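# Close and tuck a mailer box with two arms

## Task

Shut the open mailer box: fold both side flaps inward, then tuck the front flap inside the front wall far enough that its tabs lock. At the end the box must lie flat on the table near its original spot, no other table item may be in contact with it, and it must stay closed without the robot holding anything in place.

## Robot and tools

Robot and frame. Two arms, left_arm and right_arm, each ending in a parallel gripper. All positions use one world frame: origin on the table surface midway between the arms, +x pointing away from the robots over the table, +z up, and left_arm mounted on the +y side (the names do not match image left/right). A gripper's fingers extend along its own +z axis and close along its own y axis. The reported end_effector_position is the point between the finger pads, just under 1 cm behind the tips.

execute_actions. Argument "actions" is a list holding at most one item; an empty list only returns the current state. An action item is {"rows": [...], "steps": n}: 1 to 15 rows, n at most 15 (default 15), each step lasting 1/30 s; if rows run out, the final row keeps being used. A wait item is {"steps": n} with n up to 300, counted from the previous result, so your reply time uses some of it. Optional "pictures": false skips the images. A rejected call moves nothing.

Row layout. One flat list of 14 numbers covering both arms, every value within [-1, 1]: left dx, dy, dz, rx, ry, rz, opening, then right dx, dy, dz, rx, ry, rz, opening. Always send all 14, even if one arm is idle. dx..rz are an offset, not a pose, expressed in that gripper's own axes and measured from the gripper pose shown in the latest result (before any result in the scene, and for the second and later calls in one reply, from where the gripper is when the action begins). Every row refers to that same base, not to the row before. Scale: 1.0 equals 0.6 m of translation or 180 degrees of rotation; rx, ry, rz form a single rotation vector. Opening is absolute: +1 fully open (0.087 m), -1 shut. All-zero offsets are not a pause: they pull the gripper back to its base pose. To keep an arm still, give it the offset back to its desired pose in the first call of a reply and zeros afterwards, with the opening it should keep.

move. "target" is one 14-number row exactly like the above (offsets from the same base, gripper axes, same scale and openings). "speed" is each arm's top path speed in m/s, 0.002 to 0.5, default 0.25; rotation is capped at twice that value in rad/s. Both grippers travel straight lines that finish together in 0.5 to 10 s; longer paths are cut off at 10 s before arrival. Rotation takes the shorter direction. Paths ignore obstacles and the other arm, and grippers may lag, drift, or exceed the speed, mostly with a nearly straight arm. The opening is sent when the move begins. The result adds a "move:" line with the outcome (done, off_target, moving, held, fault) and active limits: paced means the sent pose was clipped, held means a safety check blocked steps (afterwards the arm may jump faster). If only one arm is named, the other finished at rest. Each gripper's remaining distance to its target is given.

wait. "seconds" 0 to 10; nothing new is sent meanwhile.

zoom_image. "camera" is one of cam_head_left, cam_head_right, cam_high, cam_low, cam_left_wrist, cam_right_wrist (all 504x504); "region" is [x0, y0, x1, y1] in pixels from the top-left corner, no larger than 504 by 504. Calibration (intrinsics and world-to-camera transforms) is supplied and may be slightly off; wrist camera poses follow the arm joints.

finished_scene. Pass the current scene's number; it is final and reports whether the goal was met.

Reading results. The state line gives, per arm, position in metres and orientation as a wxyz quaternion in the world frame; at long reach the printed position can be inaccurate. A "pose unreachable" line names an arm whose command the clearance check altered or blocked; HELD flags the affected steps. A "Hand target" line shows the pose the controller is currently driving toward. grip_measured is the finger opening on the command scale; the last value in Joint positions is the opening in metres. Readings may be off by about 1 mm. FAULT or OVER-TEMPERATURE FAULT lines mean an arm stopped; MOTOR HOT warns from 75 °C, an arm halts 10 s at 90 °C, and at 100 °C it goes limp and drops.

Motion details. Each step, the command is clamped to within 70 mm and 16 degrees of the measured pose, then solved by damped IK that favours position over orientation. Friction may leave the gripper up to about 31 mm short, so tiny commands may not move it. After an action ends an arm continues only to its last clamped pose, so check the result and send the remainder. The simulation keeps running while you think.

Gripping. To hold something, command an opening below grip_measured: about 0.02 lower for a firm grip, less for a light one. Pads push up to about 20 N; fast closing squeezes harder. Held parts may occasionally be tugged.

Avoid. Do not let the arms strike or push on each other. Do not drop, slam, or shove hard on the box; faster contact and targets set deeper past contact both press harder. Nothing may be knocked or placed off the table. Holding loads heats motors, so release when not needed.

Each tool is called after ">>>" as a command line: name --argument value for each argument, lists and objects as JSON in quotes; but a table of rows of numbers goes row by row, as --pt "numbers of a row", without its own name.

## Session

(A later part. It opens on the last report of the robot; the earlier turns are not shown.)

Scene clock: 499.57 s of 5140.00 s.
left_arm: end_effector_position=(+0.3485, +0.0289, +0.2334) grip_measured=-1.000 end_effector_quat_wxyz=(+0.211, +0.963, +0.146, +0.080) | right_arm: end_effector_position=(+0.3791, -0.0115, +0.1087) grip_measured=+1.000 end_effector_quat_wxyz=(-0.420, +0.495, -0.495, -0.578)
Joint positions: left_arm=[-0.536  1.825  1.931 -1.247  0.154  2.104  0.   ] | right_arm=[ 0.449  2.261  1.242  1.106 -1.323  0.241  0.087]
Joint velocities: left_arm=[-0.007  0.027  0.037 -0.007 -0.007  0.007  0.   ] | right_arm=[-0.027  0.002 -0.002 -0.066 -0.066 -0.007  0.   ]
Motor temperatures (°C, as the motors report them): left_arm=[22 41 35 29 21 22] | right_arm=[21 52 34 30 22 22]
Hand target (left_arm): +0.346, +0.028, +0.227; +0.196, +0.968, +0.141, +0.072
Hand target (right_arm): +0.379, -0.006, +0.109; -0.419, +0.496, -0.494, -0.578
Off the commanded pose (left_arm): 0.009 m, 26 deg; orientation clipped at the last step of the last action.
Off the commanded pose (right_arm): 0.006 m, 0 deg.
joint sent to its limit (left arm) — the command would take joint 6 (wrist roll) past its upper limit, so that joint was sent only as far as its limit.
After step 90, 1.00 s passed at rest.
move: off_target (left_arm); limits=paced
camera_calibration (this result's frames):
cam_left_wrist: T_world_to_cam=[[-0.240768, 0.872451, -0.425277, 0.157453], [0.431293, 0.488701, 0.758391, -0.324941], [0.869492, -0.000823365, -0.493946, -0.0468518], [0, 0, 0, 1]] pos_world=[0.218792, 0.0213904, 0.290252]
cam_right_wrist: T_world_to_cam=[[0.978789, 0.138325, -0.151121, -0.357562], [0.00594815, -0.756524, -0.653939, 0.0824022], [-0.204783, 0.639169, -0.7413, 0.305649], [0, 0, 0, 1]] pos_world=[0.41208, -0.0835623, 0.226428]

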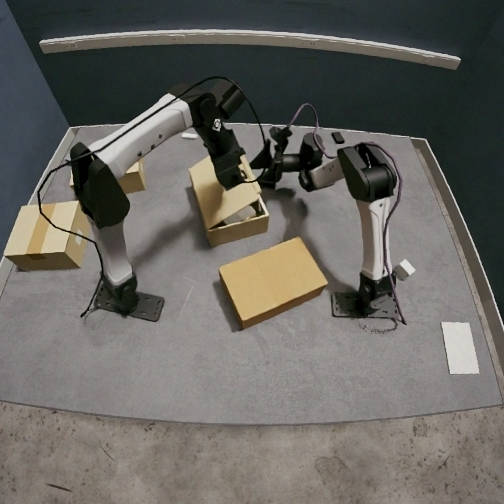

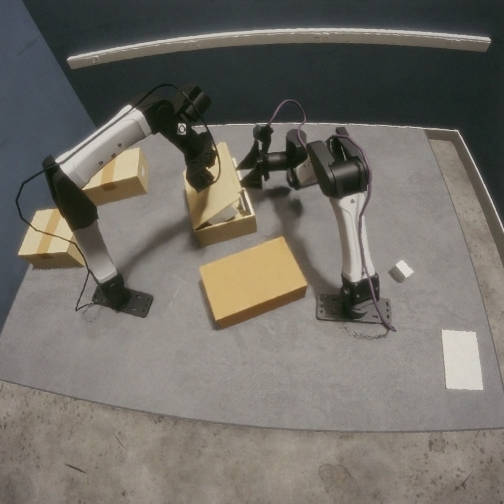

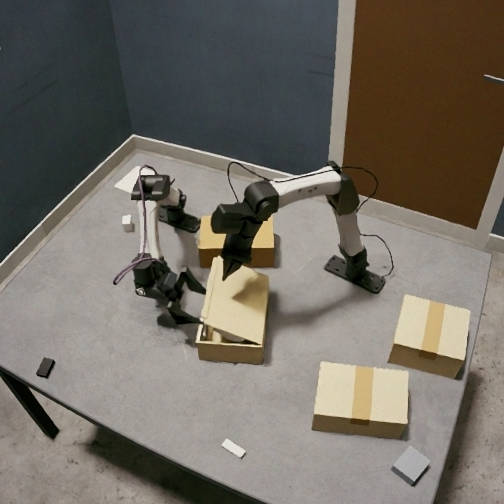

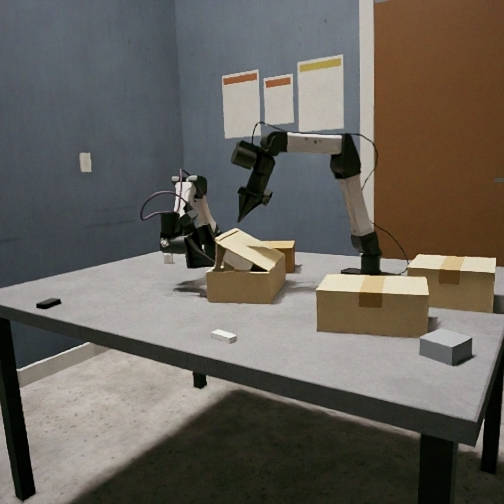

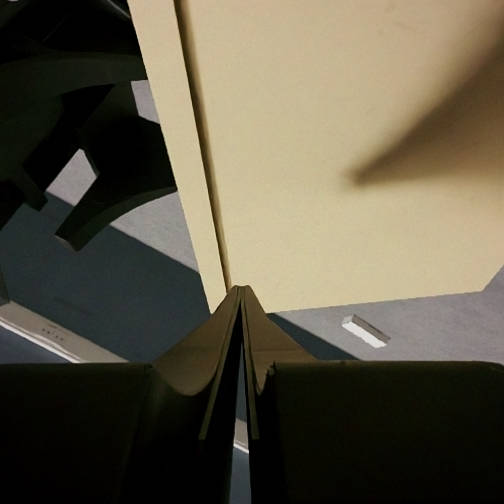

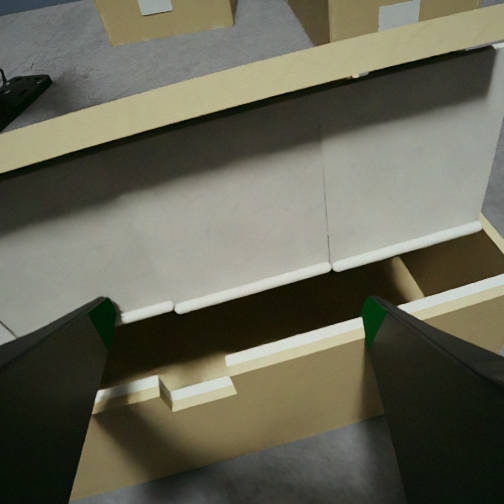

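>>> move --target '[-0.015,-0.072,0.15,0,0,0,-1,0.0,0,0.0,0,0,0,1]' --speed 0.04

Scene clock: 503.80 s of 5140.00 s.
left_arm: end_effector_position=(+0.3534, +0.0243, +0.1607) grip_measured=-1.000 end_effector_quat_wxyz=(+0.234, +0.957, +0.142, +0.099) | right_arm: end_effector_position=(+0.3799, -0.0114, +0.1088) grip_measured=+1.000 end_effector_quat_wxyz=(-0.421, +0.493, -0.496, -0.577)
Joint positions: left_arm=[-0.536  1.741  1.5   -0.838  0.155  2.104  0.   ] | right_arm=[ 0.449  2.261  1.242  1.106 -1.318  0.241  0.087]
Joint velocities: left_arm=[-0.017 -0.002 -0.032 -0.007 -0.051 -0.095  0.   ] | right_arm=[-0.012  0.007 -0.012  0.022  0.007  0.007  0.   ]
Motor temperatures (°C, as the motors report them): left_arm=[22 41 35 29 21 22] | right_arm=[21 52 34 30 22 22]
Hand target (left_arm): +0.348, +0.030, +0.134; +0.211, +0.963, +0.146, +0.079
Hand target (right_arm): +0.379, -0.012, +0.109; -0.420, +0.495, -0.495, -0.578
Off the commanded pose (left_arm): 0.028 m, 4 deg.
Off the commanded pose (right_arm): 0.001 m, 0 deg.
move: off_target (left_arm)
camera_calibration (this result's frames):
cam_left_wrist: T_world_to_cam=[[-0.218903, 0.854134, -0.471737, 0.131891], [0.396103, 0.519623, 0.75703, -0.257727], [0.891731, -0.0211409, -0.452072, -0.101072], [0, 0, 0, 1]] pos_world=[0.221087, 0.0191309, 0.211633]
cam_right_wrist: T_world_to_cam=[[0.979435, 0.133547, -0.151233, -0.358696], [0.00210084, -0.756286, -0.654237, 0.0840794], [-0.201747, 0.640466, -0.741014, 0.304592], [0, 0, 0, 1]] pos_world=[0.412593, -0.0835897, 0.226468]

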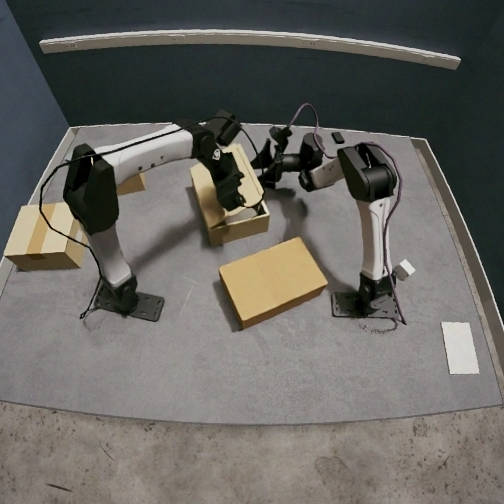

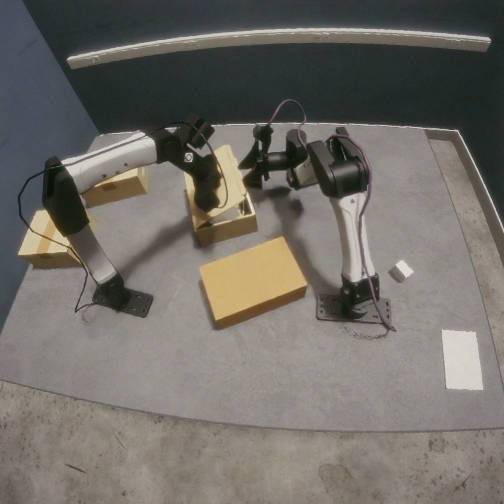

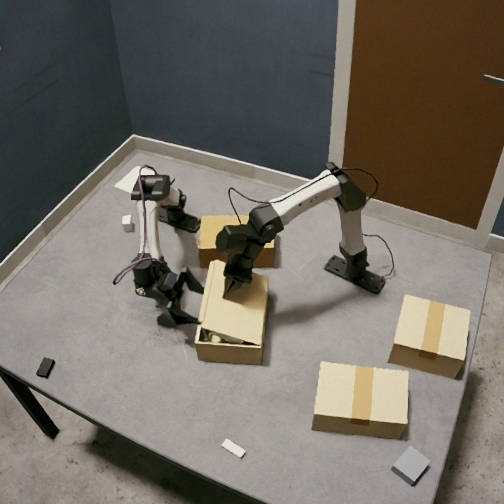

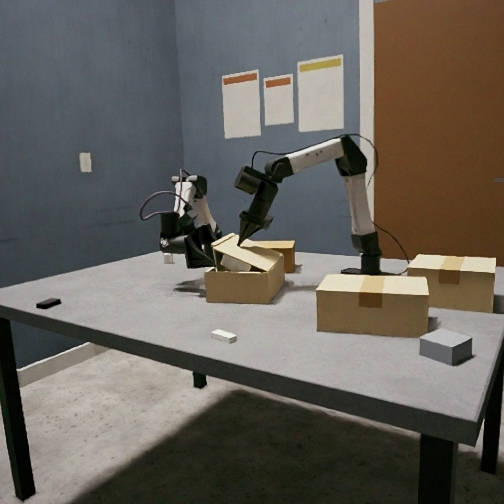

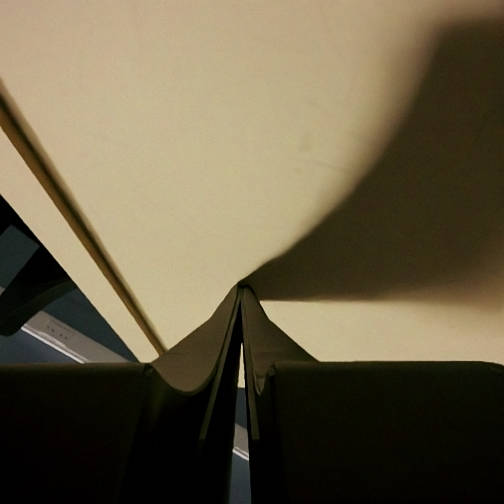

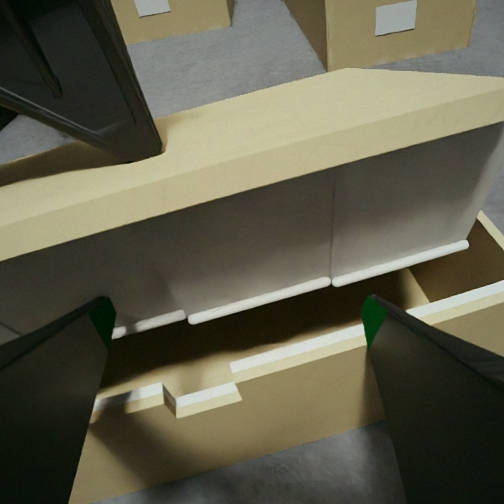

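Same stop height. Inspect side flaps.

>>> zoom_image --camera "cam_high" --region '[170,290,290,370]'

>>> zoom_image --camera "cam_head_left" --region '[190,170,290,250]'

Region (170, 290, 290, 370) of cam_high's 504x504 image, scaled by 4.200, with more detail than that image has.

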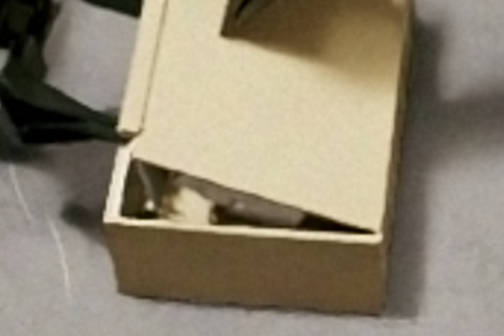

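Region (190, 170, 290, 250) of cam_head_left's 504x504 image, scaled by 5.040, with more detail than that image has; it fills the top 403 rows of this view, and the rest is white.

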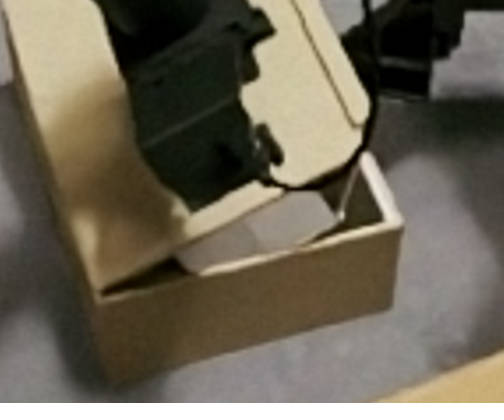

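>>> move --target '[-0.235,-0.028,-0.125,0,0,0,-1,0.0,0,0.0,0,0,0,1]' --speed 0.1

>>> move --target '[-0.018,-0.072,0.13,0,0,0,-1,0.0,0,0.0,0,0,0,1]' --speed 0.08

>>> zoom_image --camera "cam_head_right" --region '[150,150,290,270]'

Scene clock: 522.73 s of 5140.00 s.
left_arm: end_effector_position=(+0.2028, +0.0137, +0.2126) grip_measured=-1.000 end_effector_quat_wxyz=(+0.256, +0.951, +0.142, +0.098) | right_arm: end_effector_position=(+0.3800, -0.0113, +0.1088) grip_measured=+1.000 end_effector_quat_wxyz=(-0.421, +0.493, -0.496, -0.577)
Joint positions: left_arm=[-0.935  1.391  1.337 -0.962 -0.024  1.75   0.   ] | right_arm=[ 0.449  2.261  1.242  1.106 -1.318  0.241  0.087]
Joint velocities: left_arm=[-0.007 -0.017 -0.002 -0.007  0.007  0.051  0.   ] | right_arm=[-0.007  0.002 -0.022  0.037 -0.037 -0.081  0.   ]
Motor temperatures (°C, as the motors report them): left_arm=[22 40 34 29 21 22] | right_arm=[21 51 34 30 22 22]
Hand target (left_arm): +0.197, +0.022, +0.202; +0.235, +0.957, +0.143, +0.094
Hand target (right_arm): +0.380, -0.011, +0.109; -0.421, +0.493, -0.496, -0.577
Off the commanded pose (left_arm): 0.017 m, 3 deg.
Off the commanded pose (right_arm): 0.000 m, 0 deg.
After step 90, 13.83 s passed at rest.
move: off_target (left_arm)
camera_calibration (this result's frames):
cam_left_wrist: T_world_to_cam=[[-0.213286, 0.833263, -0.51008, 0.139738], [0.393962, 0.551118, 0.73557, -0.227407], [0.894037, -0.0440659, -0.44582, 0.054973], [0, 0, 0, 1]] pos_world=[0.070246, 0.0113117, 0.263059]
cam_right_wrist: T_world_to_cam=[[0.979484, 0.133179, -0.151241, -0.358782], [0.00180494, -0.756267, -0.65426, 0.0842085], [-0.201513, 0.640565, -0.740992, 0.30451], [0, 0, 0, 1]] pos_world=[0.412632, -0.083592, 0.226471]

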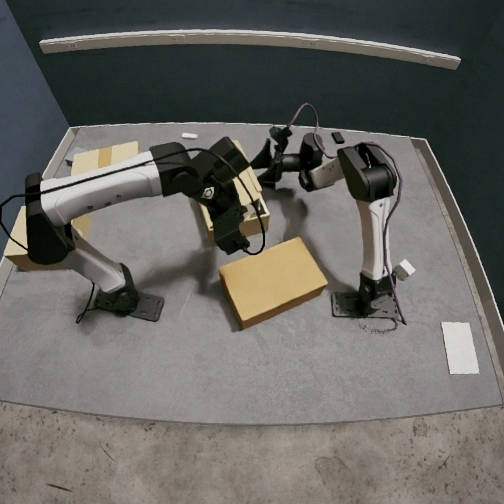

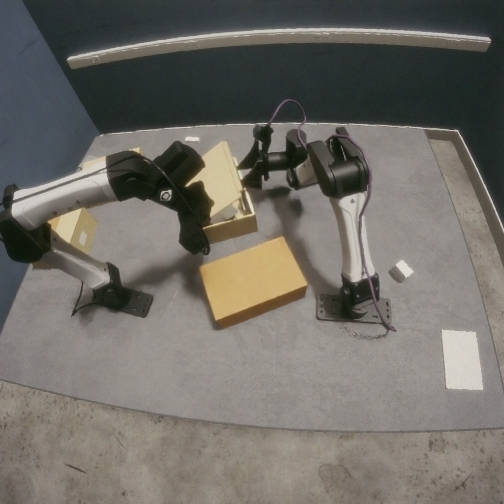

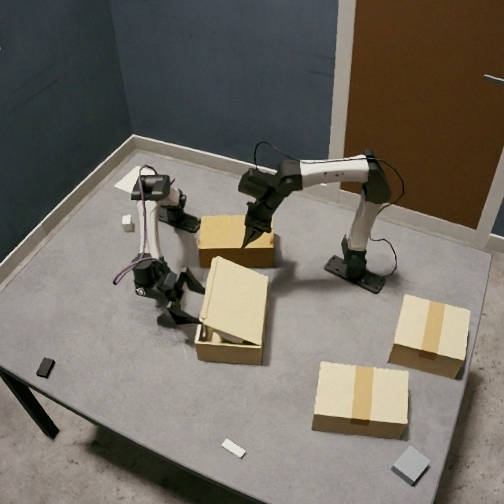

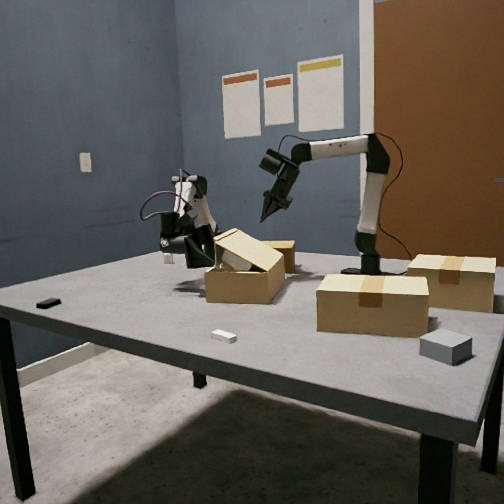

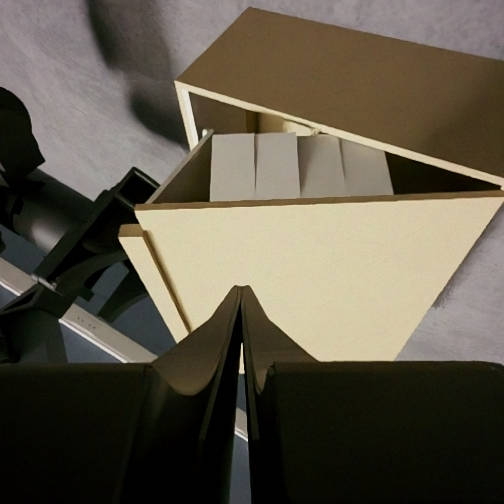

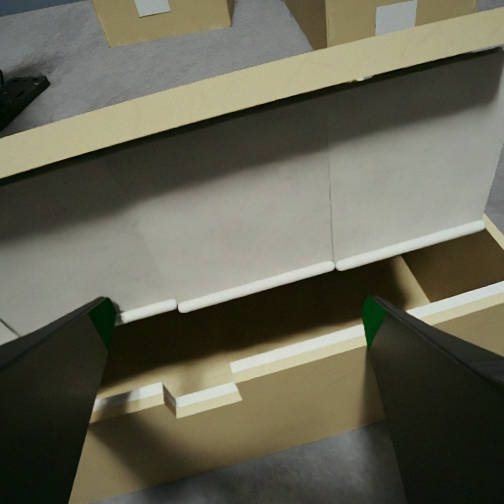

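Scene clock: 524.40 s of 5140.00 s.
left_arm: end_effector_position=(+0.2057, +0.0080, +0.1339) grip_measured=-1.000 end_effector_quat_wxyz=(+0.266, +0.948, +0.142, +0.101) | right_arm: end_effector_position=(+0.3800, -0.0113, +0.1088) grip_measured=+1.000 end_effector_quat_wxyz=(-0.421, +0.493, -0.496, -0.577)
Joint positions: left_arm=[-0.935  1.391  1.011 -0.614 -0.024  1.749  0.   ] | right_arm=[ 0.449  2.261  1.242  1.106 -1.318  0.241  0.087]
Joint velocities: left_arm=[-0.012  0.007 -0.022  0.066 -0.066  0.051  0.   ] | right_arm=[-0.012  0.002 -0.002 -0.051  0.007  0.051  0.   ]
Motor temperatures (°C, as the motors report them): left_arm=[22 39 34 29 21 22] | right_arm=[21 51 34 30 22 22]
Hand target (left_arm): +0.203, +0.010, +0.123; +0.256, +0.951, +0.142, +0.098
Hand target (right_arm): +0.380, -0.011, +0.109; -0.421, +0.493, -0.496, -0.577
Off the commanded pose (left_arm): 0.012 m, 1 deg.
Off the commanded pose (right_arm): 0.000 m, 0 deg.
move: off_target (left_arm)
camera_calibration (this result's frames):
cam_left_wrist: T_world_to_cam=[[-0.208463, 0.822887, -0.528583, 0.106578], [0.38661, 0.565772, 0.72831, -0.165113], [0.898374, -0.0525298, -0.436078, 0.0148932], [0, 0, 0, 1]] pos_world=[0.0726723, 0.0064969, 0.183084]
cam_right_wrist: T_world_to_cam=[[0.979484, 0.133179, -0.151241, -0.358782], [0.00180494, -0.756267, -0.65426, 0.0842085], [-0.201513, 0.640565, -0.740992, 0.30451], [0, 0, 0, 1]] pos_world=[0.412632, -0.083592, 0.226471]

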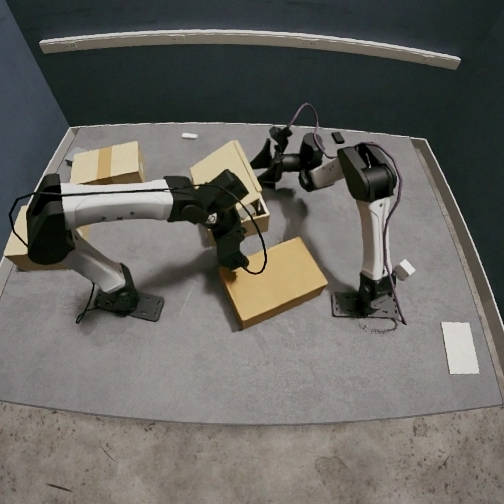

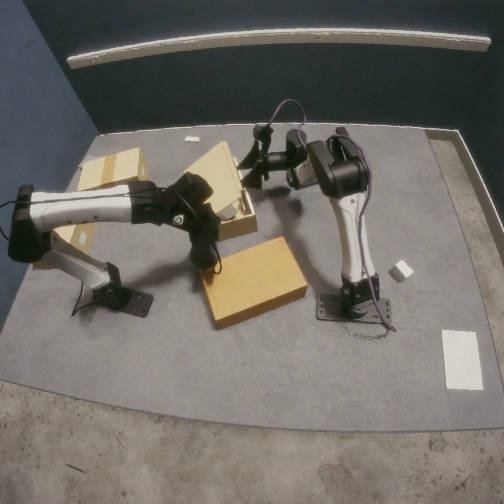

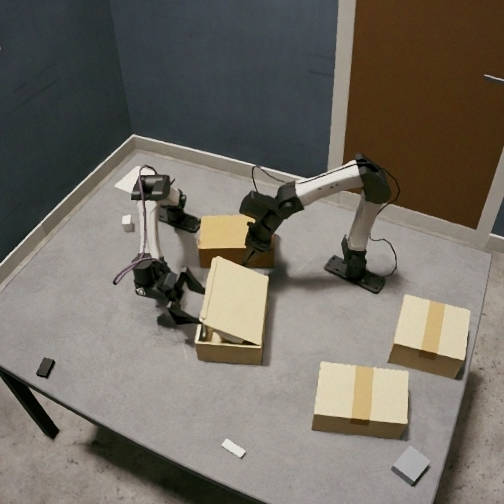

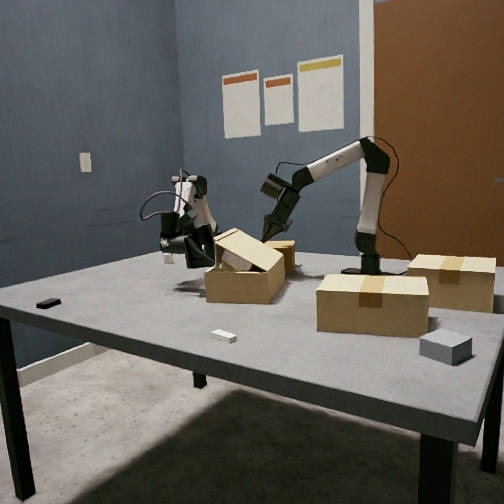

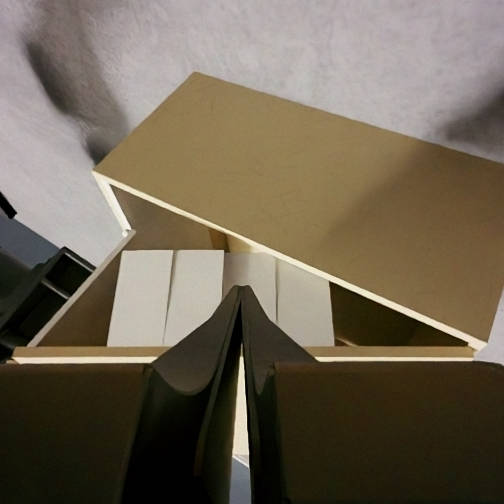

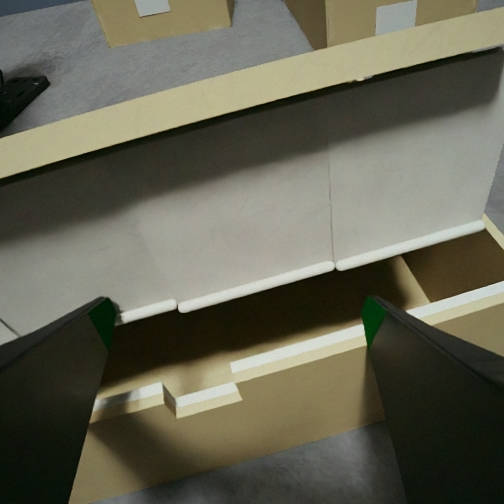

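Region (150, 150, 290, 270) of cam_head_right's 504x504 image, scaled by 3.600, with more detail than that image has; it fills the top 432 rows of this view, and the rest is white.

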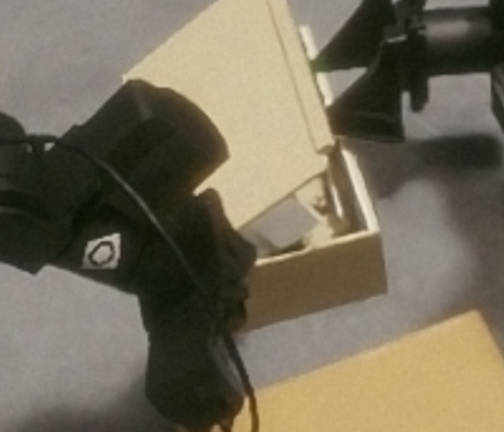

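>>> move --target '[0.088,0.065,0.078,0,0,0,-1,0.0,0,0.0,0,0,0,1]' --speed 0.04

Scene clock: 530.70 s of 5140.00 s.
left_arm: end_effector_position=(+0.2638, -0.0250, +0.1189) grip_measured=-1.000 end_effector_quat_wxyz=(+0.260, +0.952, +0.137, +0.089) | right_arm: end_effector_position=(+0.3839, -0.0107, +0.1092) grip_measured=+1.000 end_effector_quat_wxyz=(-0.428, +0.487, -0.501, -0.573)
Joint positions: left_arm=[-0.808  1.635  1.195 -0.576  0.064  1.861  0.   ] | right_arm=[ 0.449  2.261  1.242  1.106 -1.296  0.241  0.087]
Joint velocities: left_arm=[ 0.012  0.012 -0.012  0.037 -0.037  0.037  0.   ] | right_arm=[-0.007 -0.007 -0.002 -0.037 -0.037 -0.125  0.   ]
Motor temperatures (°C, as the motors report them): left_arm=[22 39 35 29 21 22] | right_arm=[21 51 34 30 22 22]
Hand target (left_arm): +0.277, -0.027, +0.121; +0.266, +0.948, +0.141, +0.103
Hand target (right_arm): +0.380, -0.011, +0.109; -0.421, +0.493, -0.496, -0.577
Off the commanded pose (left_arm): 0.013 m, 2 deg.
Off the commanded pose (right_arm): 0.004 m, 1 deg.
After step 90, 1.03 s passed at rest.
move: off_target (left_arm)
camera_calibration (this result's frames):
cam_left_wrist: T_world_to_cam=[[-0.208053, 0.831398, -0.515258, 0.136379], [0.411891, 0.552271, 0.724805, -0.164592], [0.887164, -0.0614324, -0.457347, -0.0403165], [0, 0, 0, 1]] pos_world=[0.131936, -0.0249626, 0.171129]
cam_right_wrist: T_world_to_cam=[[0.982073, 0.111819, -0.151754, -0.363769], [-0.0153365, -0.754987, -0.65556, 0.0916018], [-0.187877, 0.646135, -0.739738, 0.299834], [0, 0, 0, 1]] pos_world=[0.414984, -0.0838984, 0.226645]

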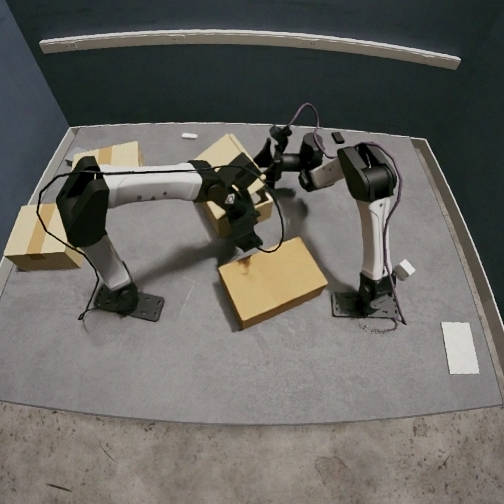

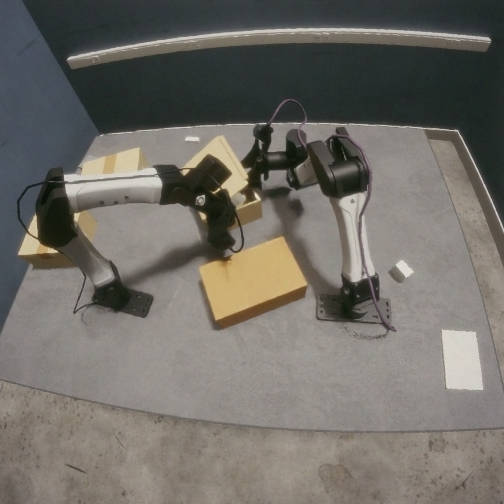

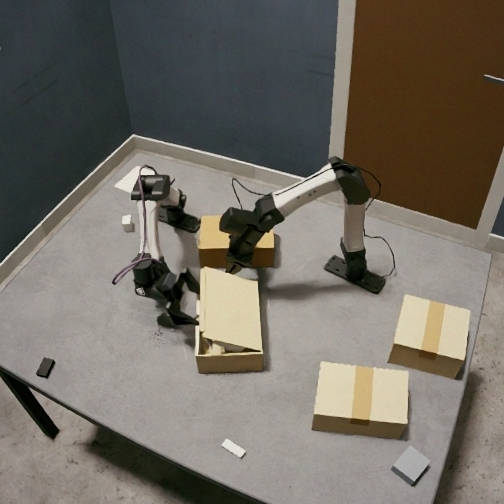

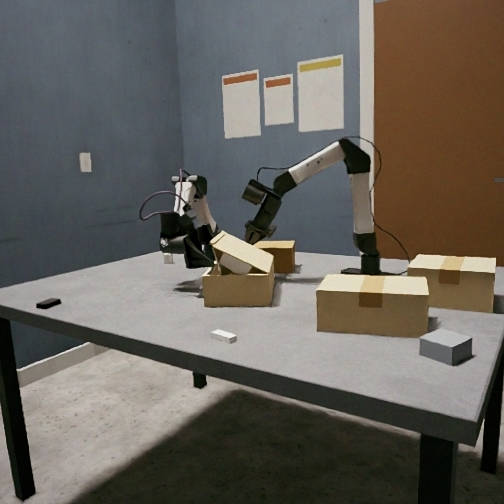

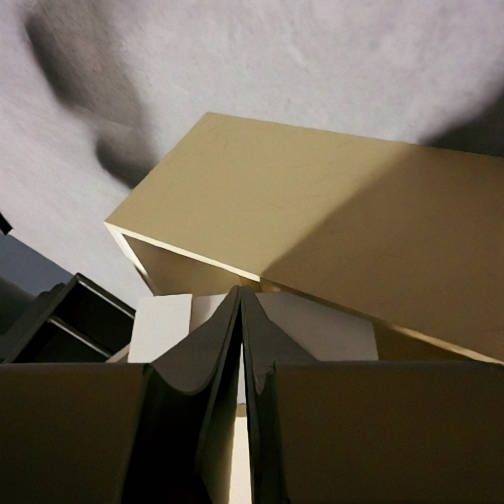

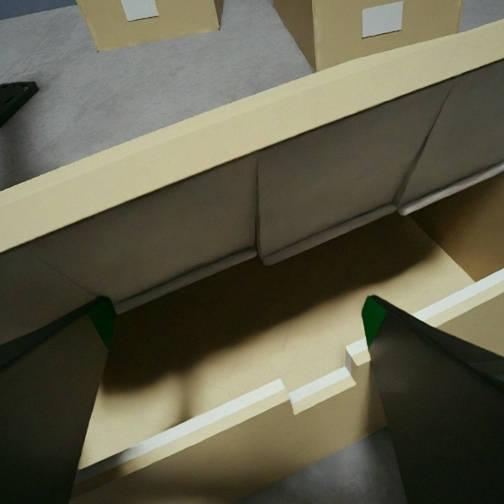

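>>> move --target '[-0.117,0.025,-0.117,0,0.39,0,-1,0.0,0,0.0,0,0,0,1]' --speed 0.1

>>> move --target '[0,0,0,0,0,-0.35,0.3,0.0,0,0.0,0,0,0,1]' --speed 0.15

Scene clock: 543.97 s of 5140.00 s.
left_arm: end_effector_position=(+0.1815, -0.0277, +0.2126) grip_measured=-1.000 end_effector_quat_wxyz=(+0.197, +0.709, +0.294, +0.611) | right_arm: end_effector_position=(+0.3842, -0.0107, +0.1092) grip_measured=+1.000 end_effector_quat_wxyz=(-0.429, +0.487, -0.501, -0.573)
Joint positions: left_arm=[-1.39   2.138  1.68  -1.477 -1.38   0.495  0.   ] | right_arm=[ 0.449  2.261  1.242  1.106 -1.294  0.241  0.087]
Joint velocities: left_arm=[-0.012  0.042  0.056 -0.198  0.066 -0.11   0.   ] | right_arm=[ 0.007  0.002 -0.012  0.007  0.022  0.007  0.   ]
Motor temperatures (°C, as the motors report them): left_arm=[22 38 36 29 21 22] | right_arm=[21 51 34 30 22 22]
Hand target (left_arm): +0.183, -0.023, +0.178; +0.124, +0.735, +0.265, +0.612
Hand target (right_arm): +0.384, -0.011, +0.109; -0.428, +0.487, -0.501, -0.573
Off the commanded pose (left_arm): 0.033 m, 8 deg.
Off the commanded pose (right_arm): 0.000 m, 0 deg.
After step 90, 3.57 s passed at rest.
move: off_target (left_arm)
camera_calibration (this result's frames):
cam_left_wrist: T_world_to_cam=[[-0.179309, 0.754152, -0.631746, 0.187257], [-0.708317, 0.346682, 0.614897, 0.023865], [0.682741, 0.557733, 0.472016, -0.0678808], [0, 0, 0, 1]] pos_world=[0.0968259, -0.111635, 0.135665]
cam_right_wrist: T_world_to_cam=[[0.982314, 0.109607, -0.15181, -0.364269], [-0.0171089, -0.754831, -0.655696, 0.092383], [-0.18646, 0.646697, -0.739605, 0.299333], [0, 0, 0, 1]] pos_world=[0.415221, -0.0839173, 0.226663]

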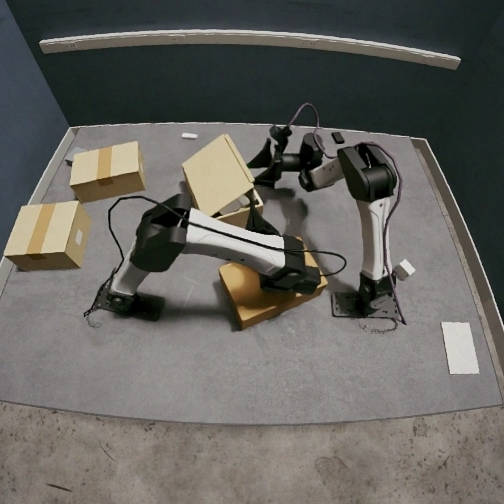

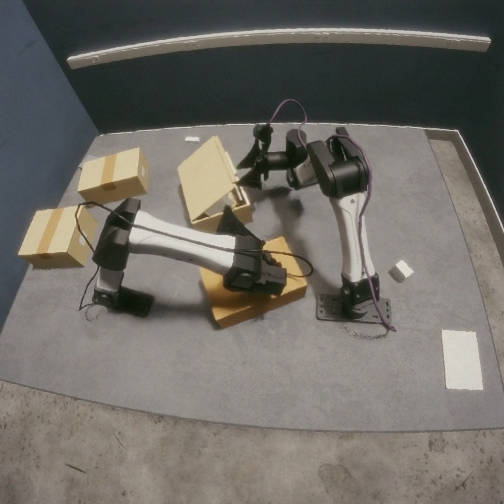

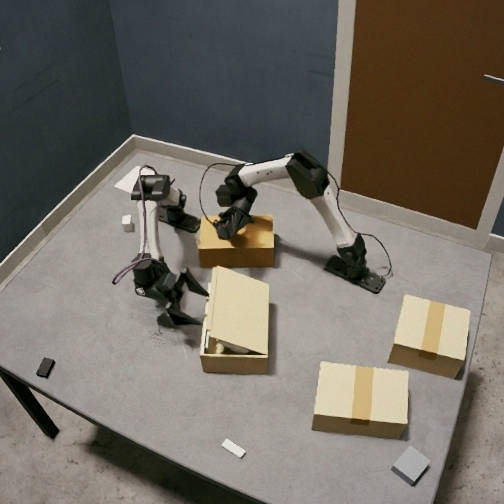

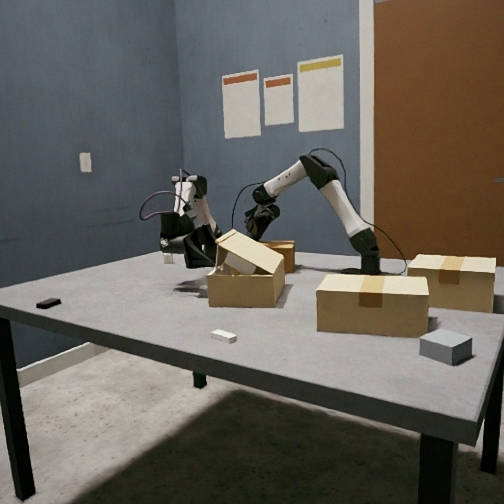

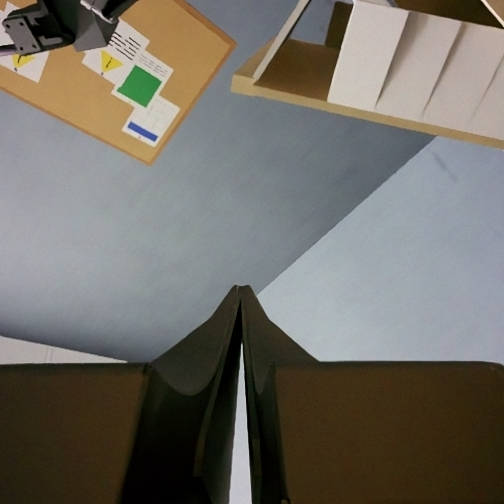

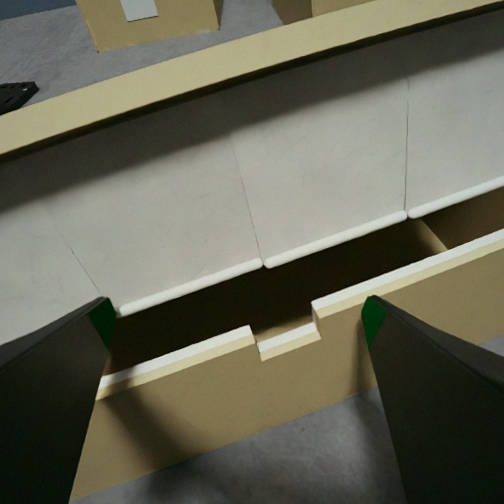

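Scene clock: 548.17 s of 5140.00 s.
left_arm: end_effector_position=(+0.1783, -0.0291, +0.2112) grip_measured=+0.300 end_effector_quat_wxyz=(+0.492, +0.453, +0.618, +0.414) | right_arm: end_effector_position=(+0.3842, -0.0107, +0.1092) grip_measured=+1.000 end_effector_quat_wxyz=(-0.429, +0.487, -0.501, -0.573)
Joint positions: left_arm=[-1.38   2.126  1.828 -1.512 -1.39  -0.481  0.057] | right_arm=[ 0.449  2.261  1.242  1.106 -1.294  0.241  0.087]
Joint velocities: left_arm=[-0.012 -0.002 -0.002 -0.095  0.022  0.037 -0.001] | right_arm=[-0.017 -0.017 -0.022 -0.081  0.066  0.022  0.   ]
Motor temperatures (°C, as the motors report them): left_arm=[22 39 36 29 21 22] | right_arm=[21 51 34 30 22 22]
Hand target (left_arm): +0.181, -0.027, +0.213; +0.488, +0.451, +0.620, +0.417
Hand target (right_arm): +0.384, -0.011, +0.109; -0.429, +0.487, -0.501, -0.573
Off the commanded pose (left_arm): 0.004 m, 1 deg.
Off the commanded pose (right_arm): 0.000 m, 0 deg.
move: done
camera_calibration (this result's frames):
cam_left_wrist: T_world_to_cam=[[-0.158391, -0.239711, -0.957836, 0.222995], [-0.827672, 0.561201, -0.00358143, 0.181096], [0.538398, 0.792207, -0.287292, 0.128622], [0, 0, 0, 1]] pos_world=[0.115959, -0.150072, 0.251193]
cam_right_wrist: T_world_to_cam=[[0.982314, 0.109607, -0.15181, -0.364269], [-0.0171089, -0.754831, -0.655696, 0.092383], [-0.18646, 0.646697, -0.739605, 0.299333], [0, 0, 0, 1]] pos_world=[0.415221, -0.0839173, 0.226663]

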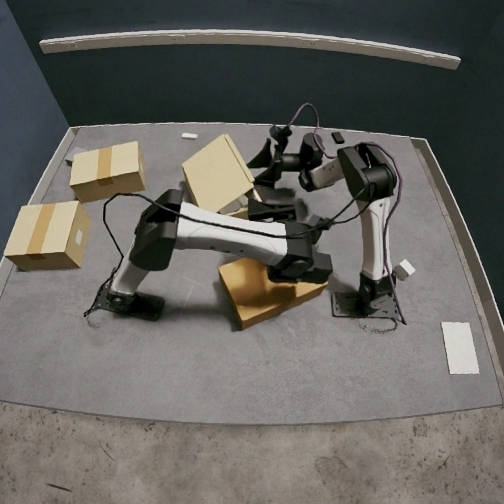

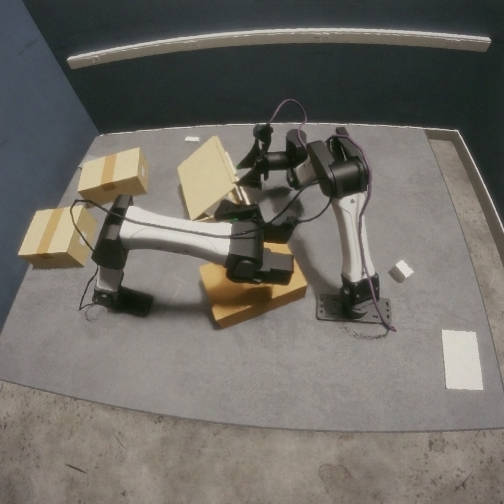

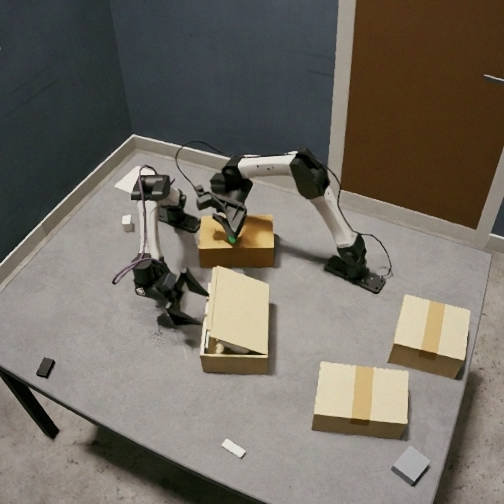

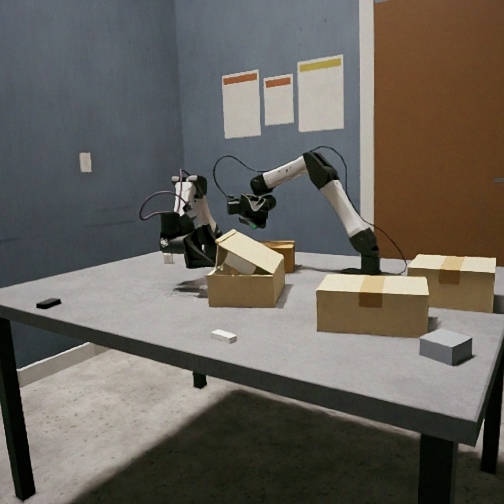

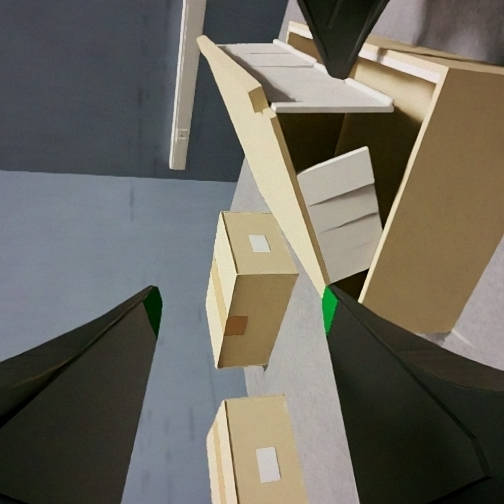

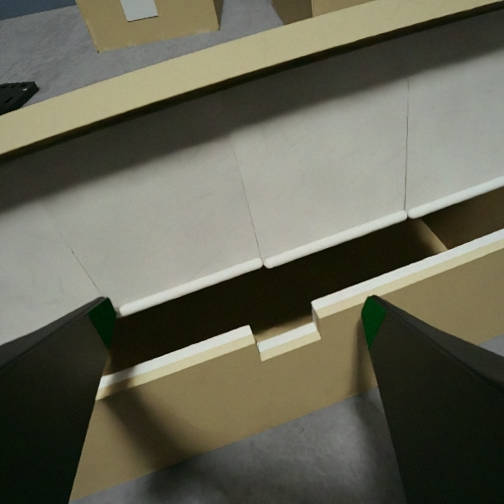

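>>> move --target '[0.063,-0.08,0.085,0,0,0,0.3,0.0,0,0.0,0,0,0,1]' --speed 0.08

Scene clock: 553.50 s of 5140.00 s.
left_arm: end_effector_position=(+0.2173, -0.0055, +0.1533) grip_measured=+0.300 end_effector_quat_wxyz=(+0.496, +0.448, +0.617, +0.415) | right_arm: end_effector_position=(+0.3842, -0.0107, +0.1092) grip_measured=+1.000 end_effector_quat_wxyz=(-0.429, +0.487, -0.501, -0.573)
Joint positions: left_arm=[-1.274  1.94   1.3   -0.58  -1.396  0.109  0.057] | right_arm=[ 0.449  2.261  1.242  1.106 -1.294  0.241  0.087]
Joint velocities: left_arm=[-0.017 -0.027 -0.061  0.168  0.007  0.198 -0.   ] | right_arm=[ 0.007  0.017  0.022 -0.037  0.066 -0.037  0.   ]
Motor temperatures (°C, as the motors report them): left_arm=[22 40 36 28 22 22] | right_arm=[21 51 34 30 22 22]
Hand target (left_arm): +0.218, -0.003, +0.149; +0.493, +0.453, +0.617, +0.414
Hand target (right_arm): +0.384, -0.011, +0.109; -0.429, +0.487, -0.501, -0.573
Off the commanded pose (left_arm): 0.007 m, 1 deg.
Off the commanded pose (right_arm): 0.000 m, 0 deg.
After step 90, 0.53 s passed at rest.
move: done
camera_calibration (this result's frames):
cam_left_wrist: T_world_to_cam=[[-0.146363, -0.24735, -0.957808, 0.176775], [-0.829223, 0.558642, -0.017553, 0.202415], [0.539413, 0.791668, -0.286873, 0.0720755], [0, 0, 0, 1]] pos_world=[0.154842, -0.126412, 0.193546]
cam_right_wrist: T_world_to_cam=[[0.982314, 0.109607, -0.15181, -0.364269], [-0.0171089, -0.754831, -0.655696, 0.092383], [-0.18646, 0.646697, -0.739605, 0.299333], [0, 0, 0, 1]] pos_world=[0.415221, -0.0839173, 0.226663]

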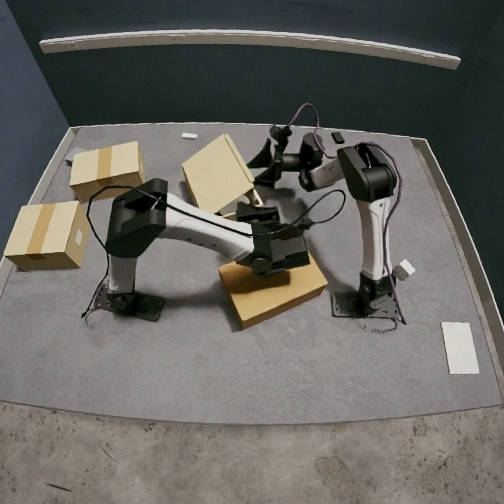

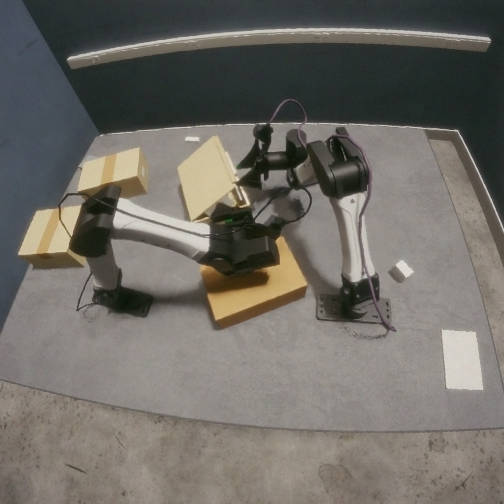

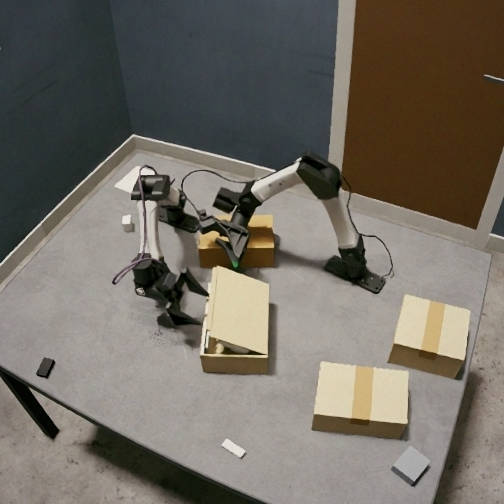

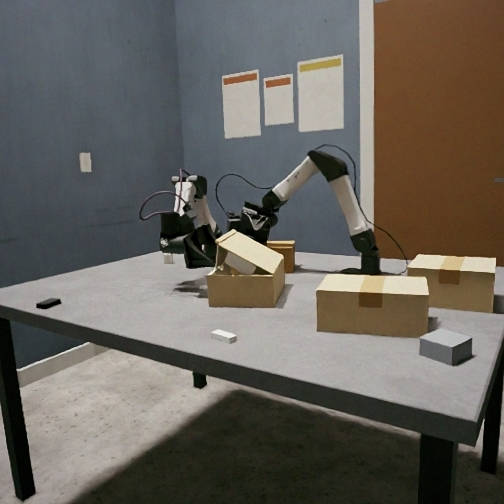

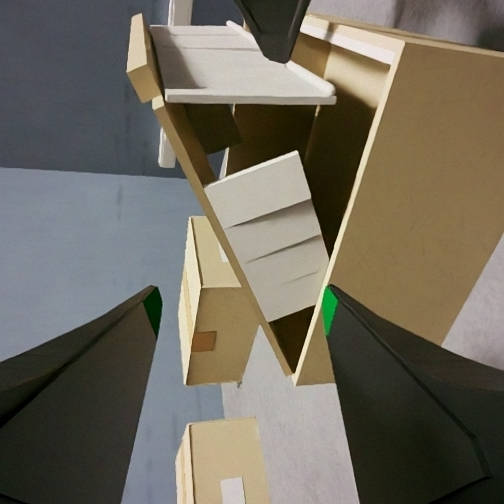

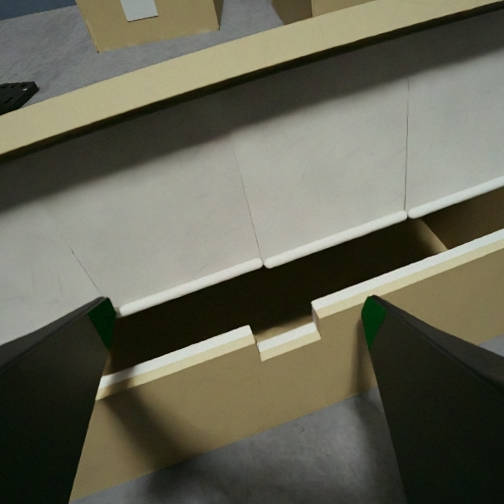

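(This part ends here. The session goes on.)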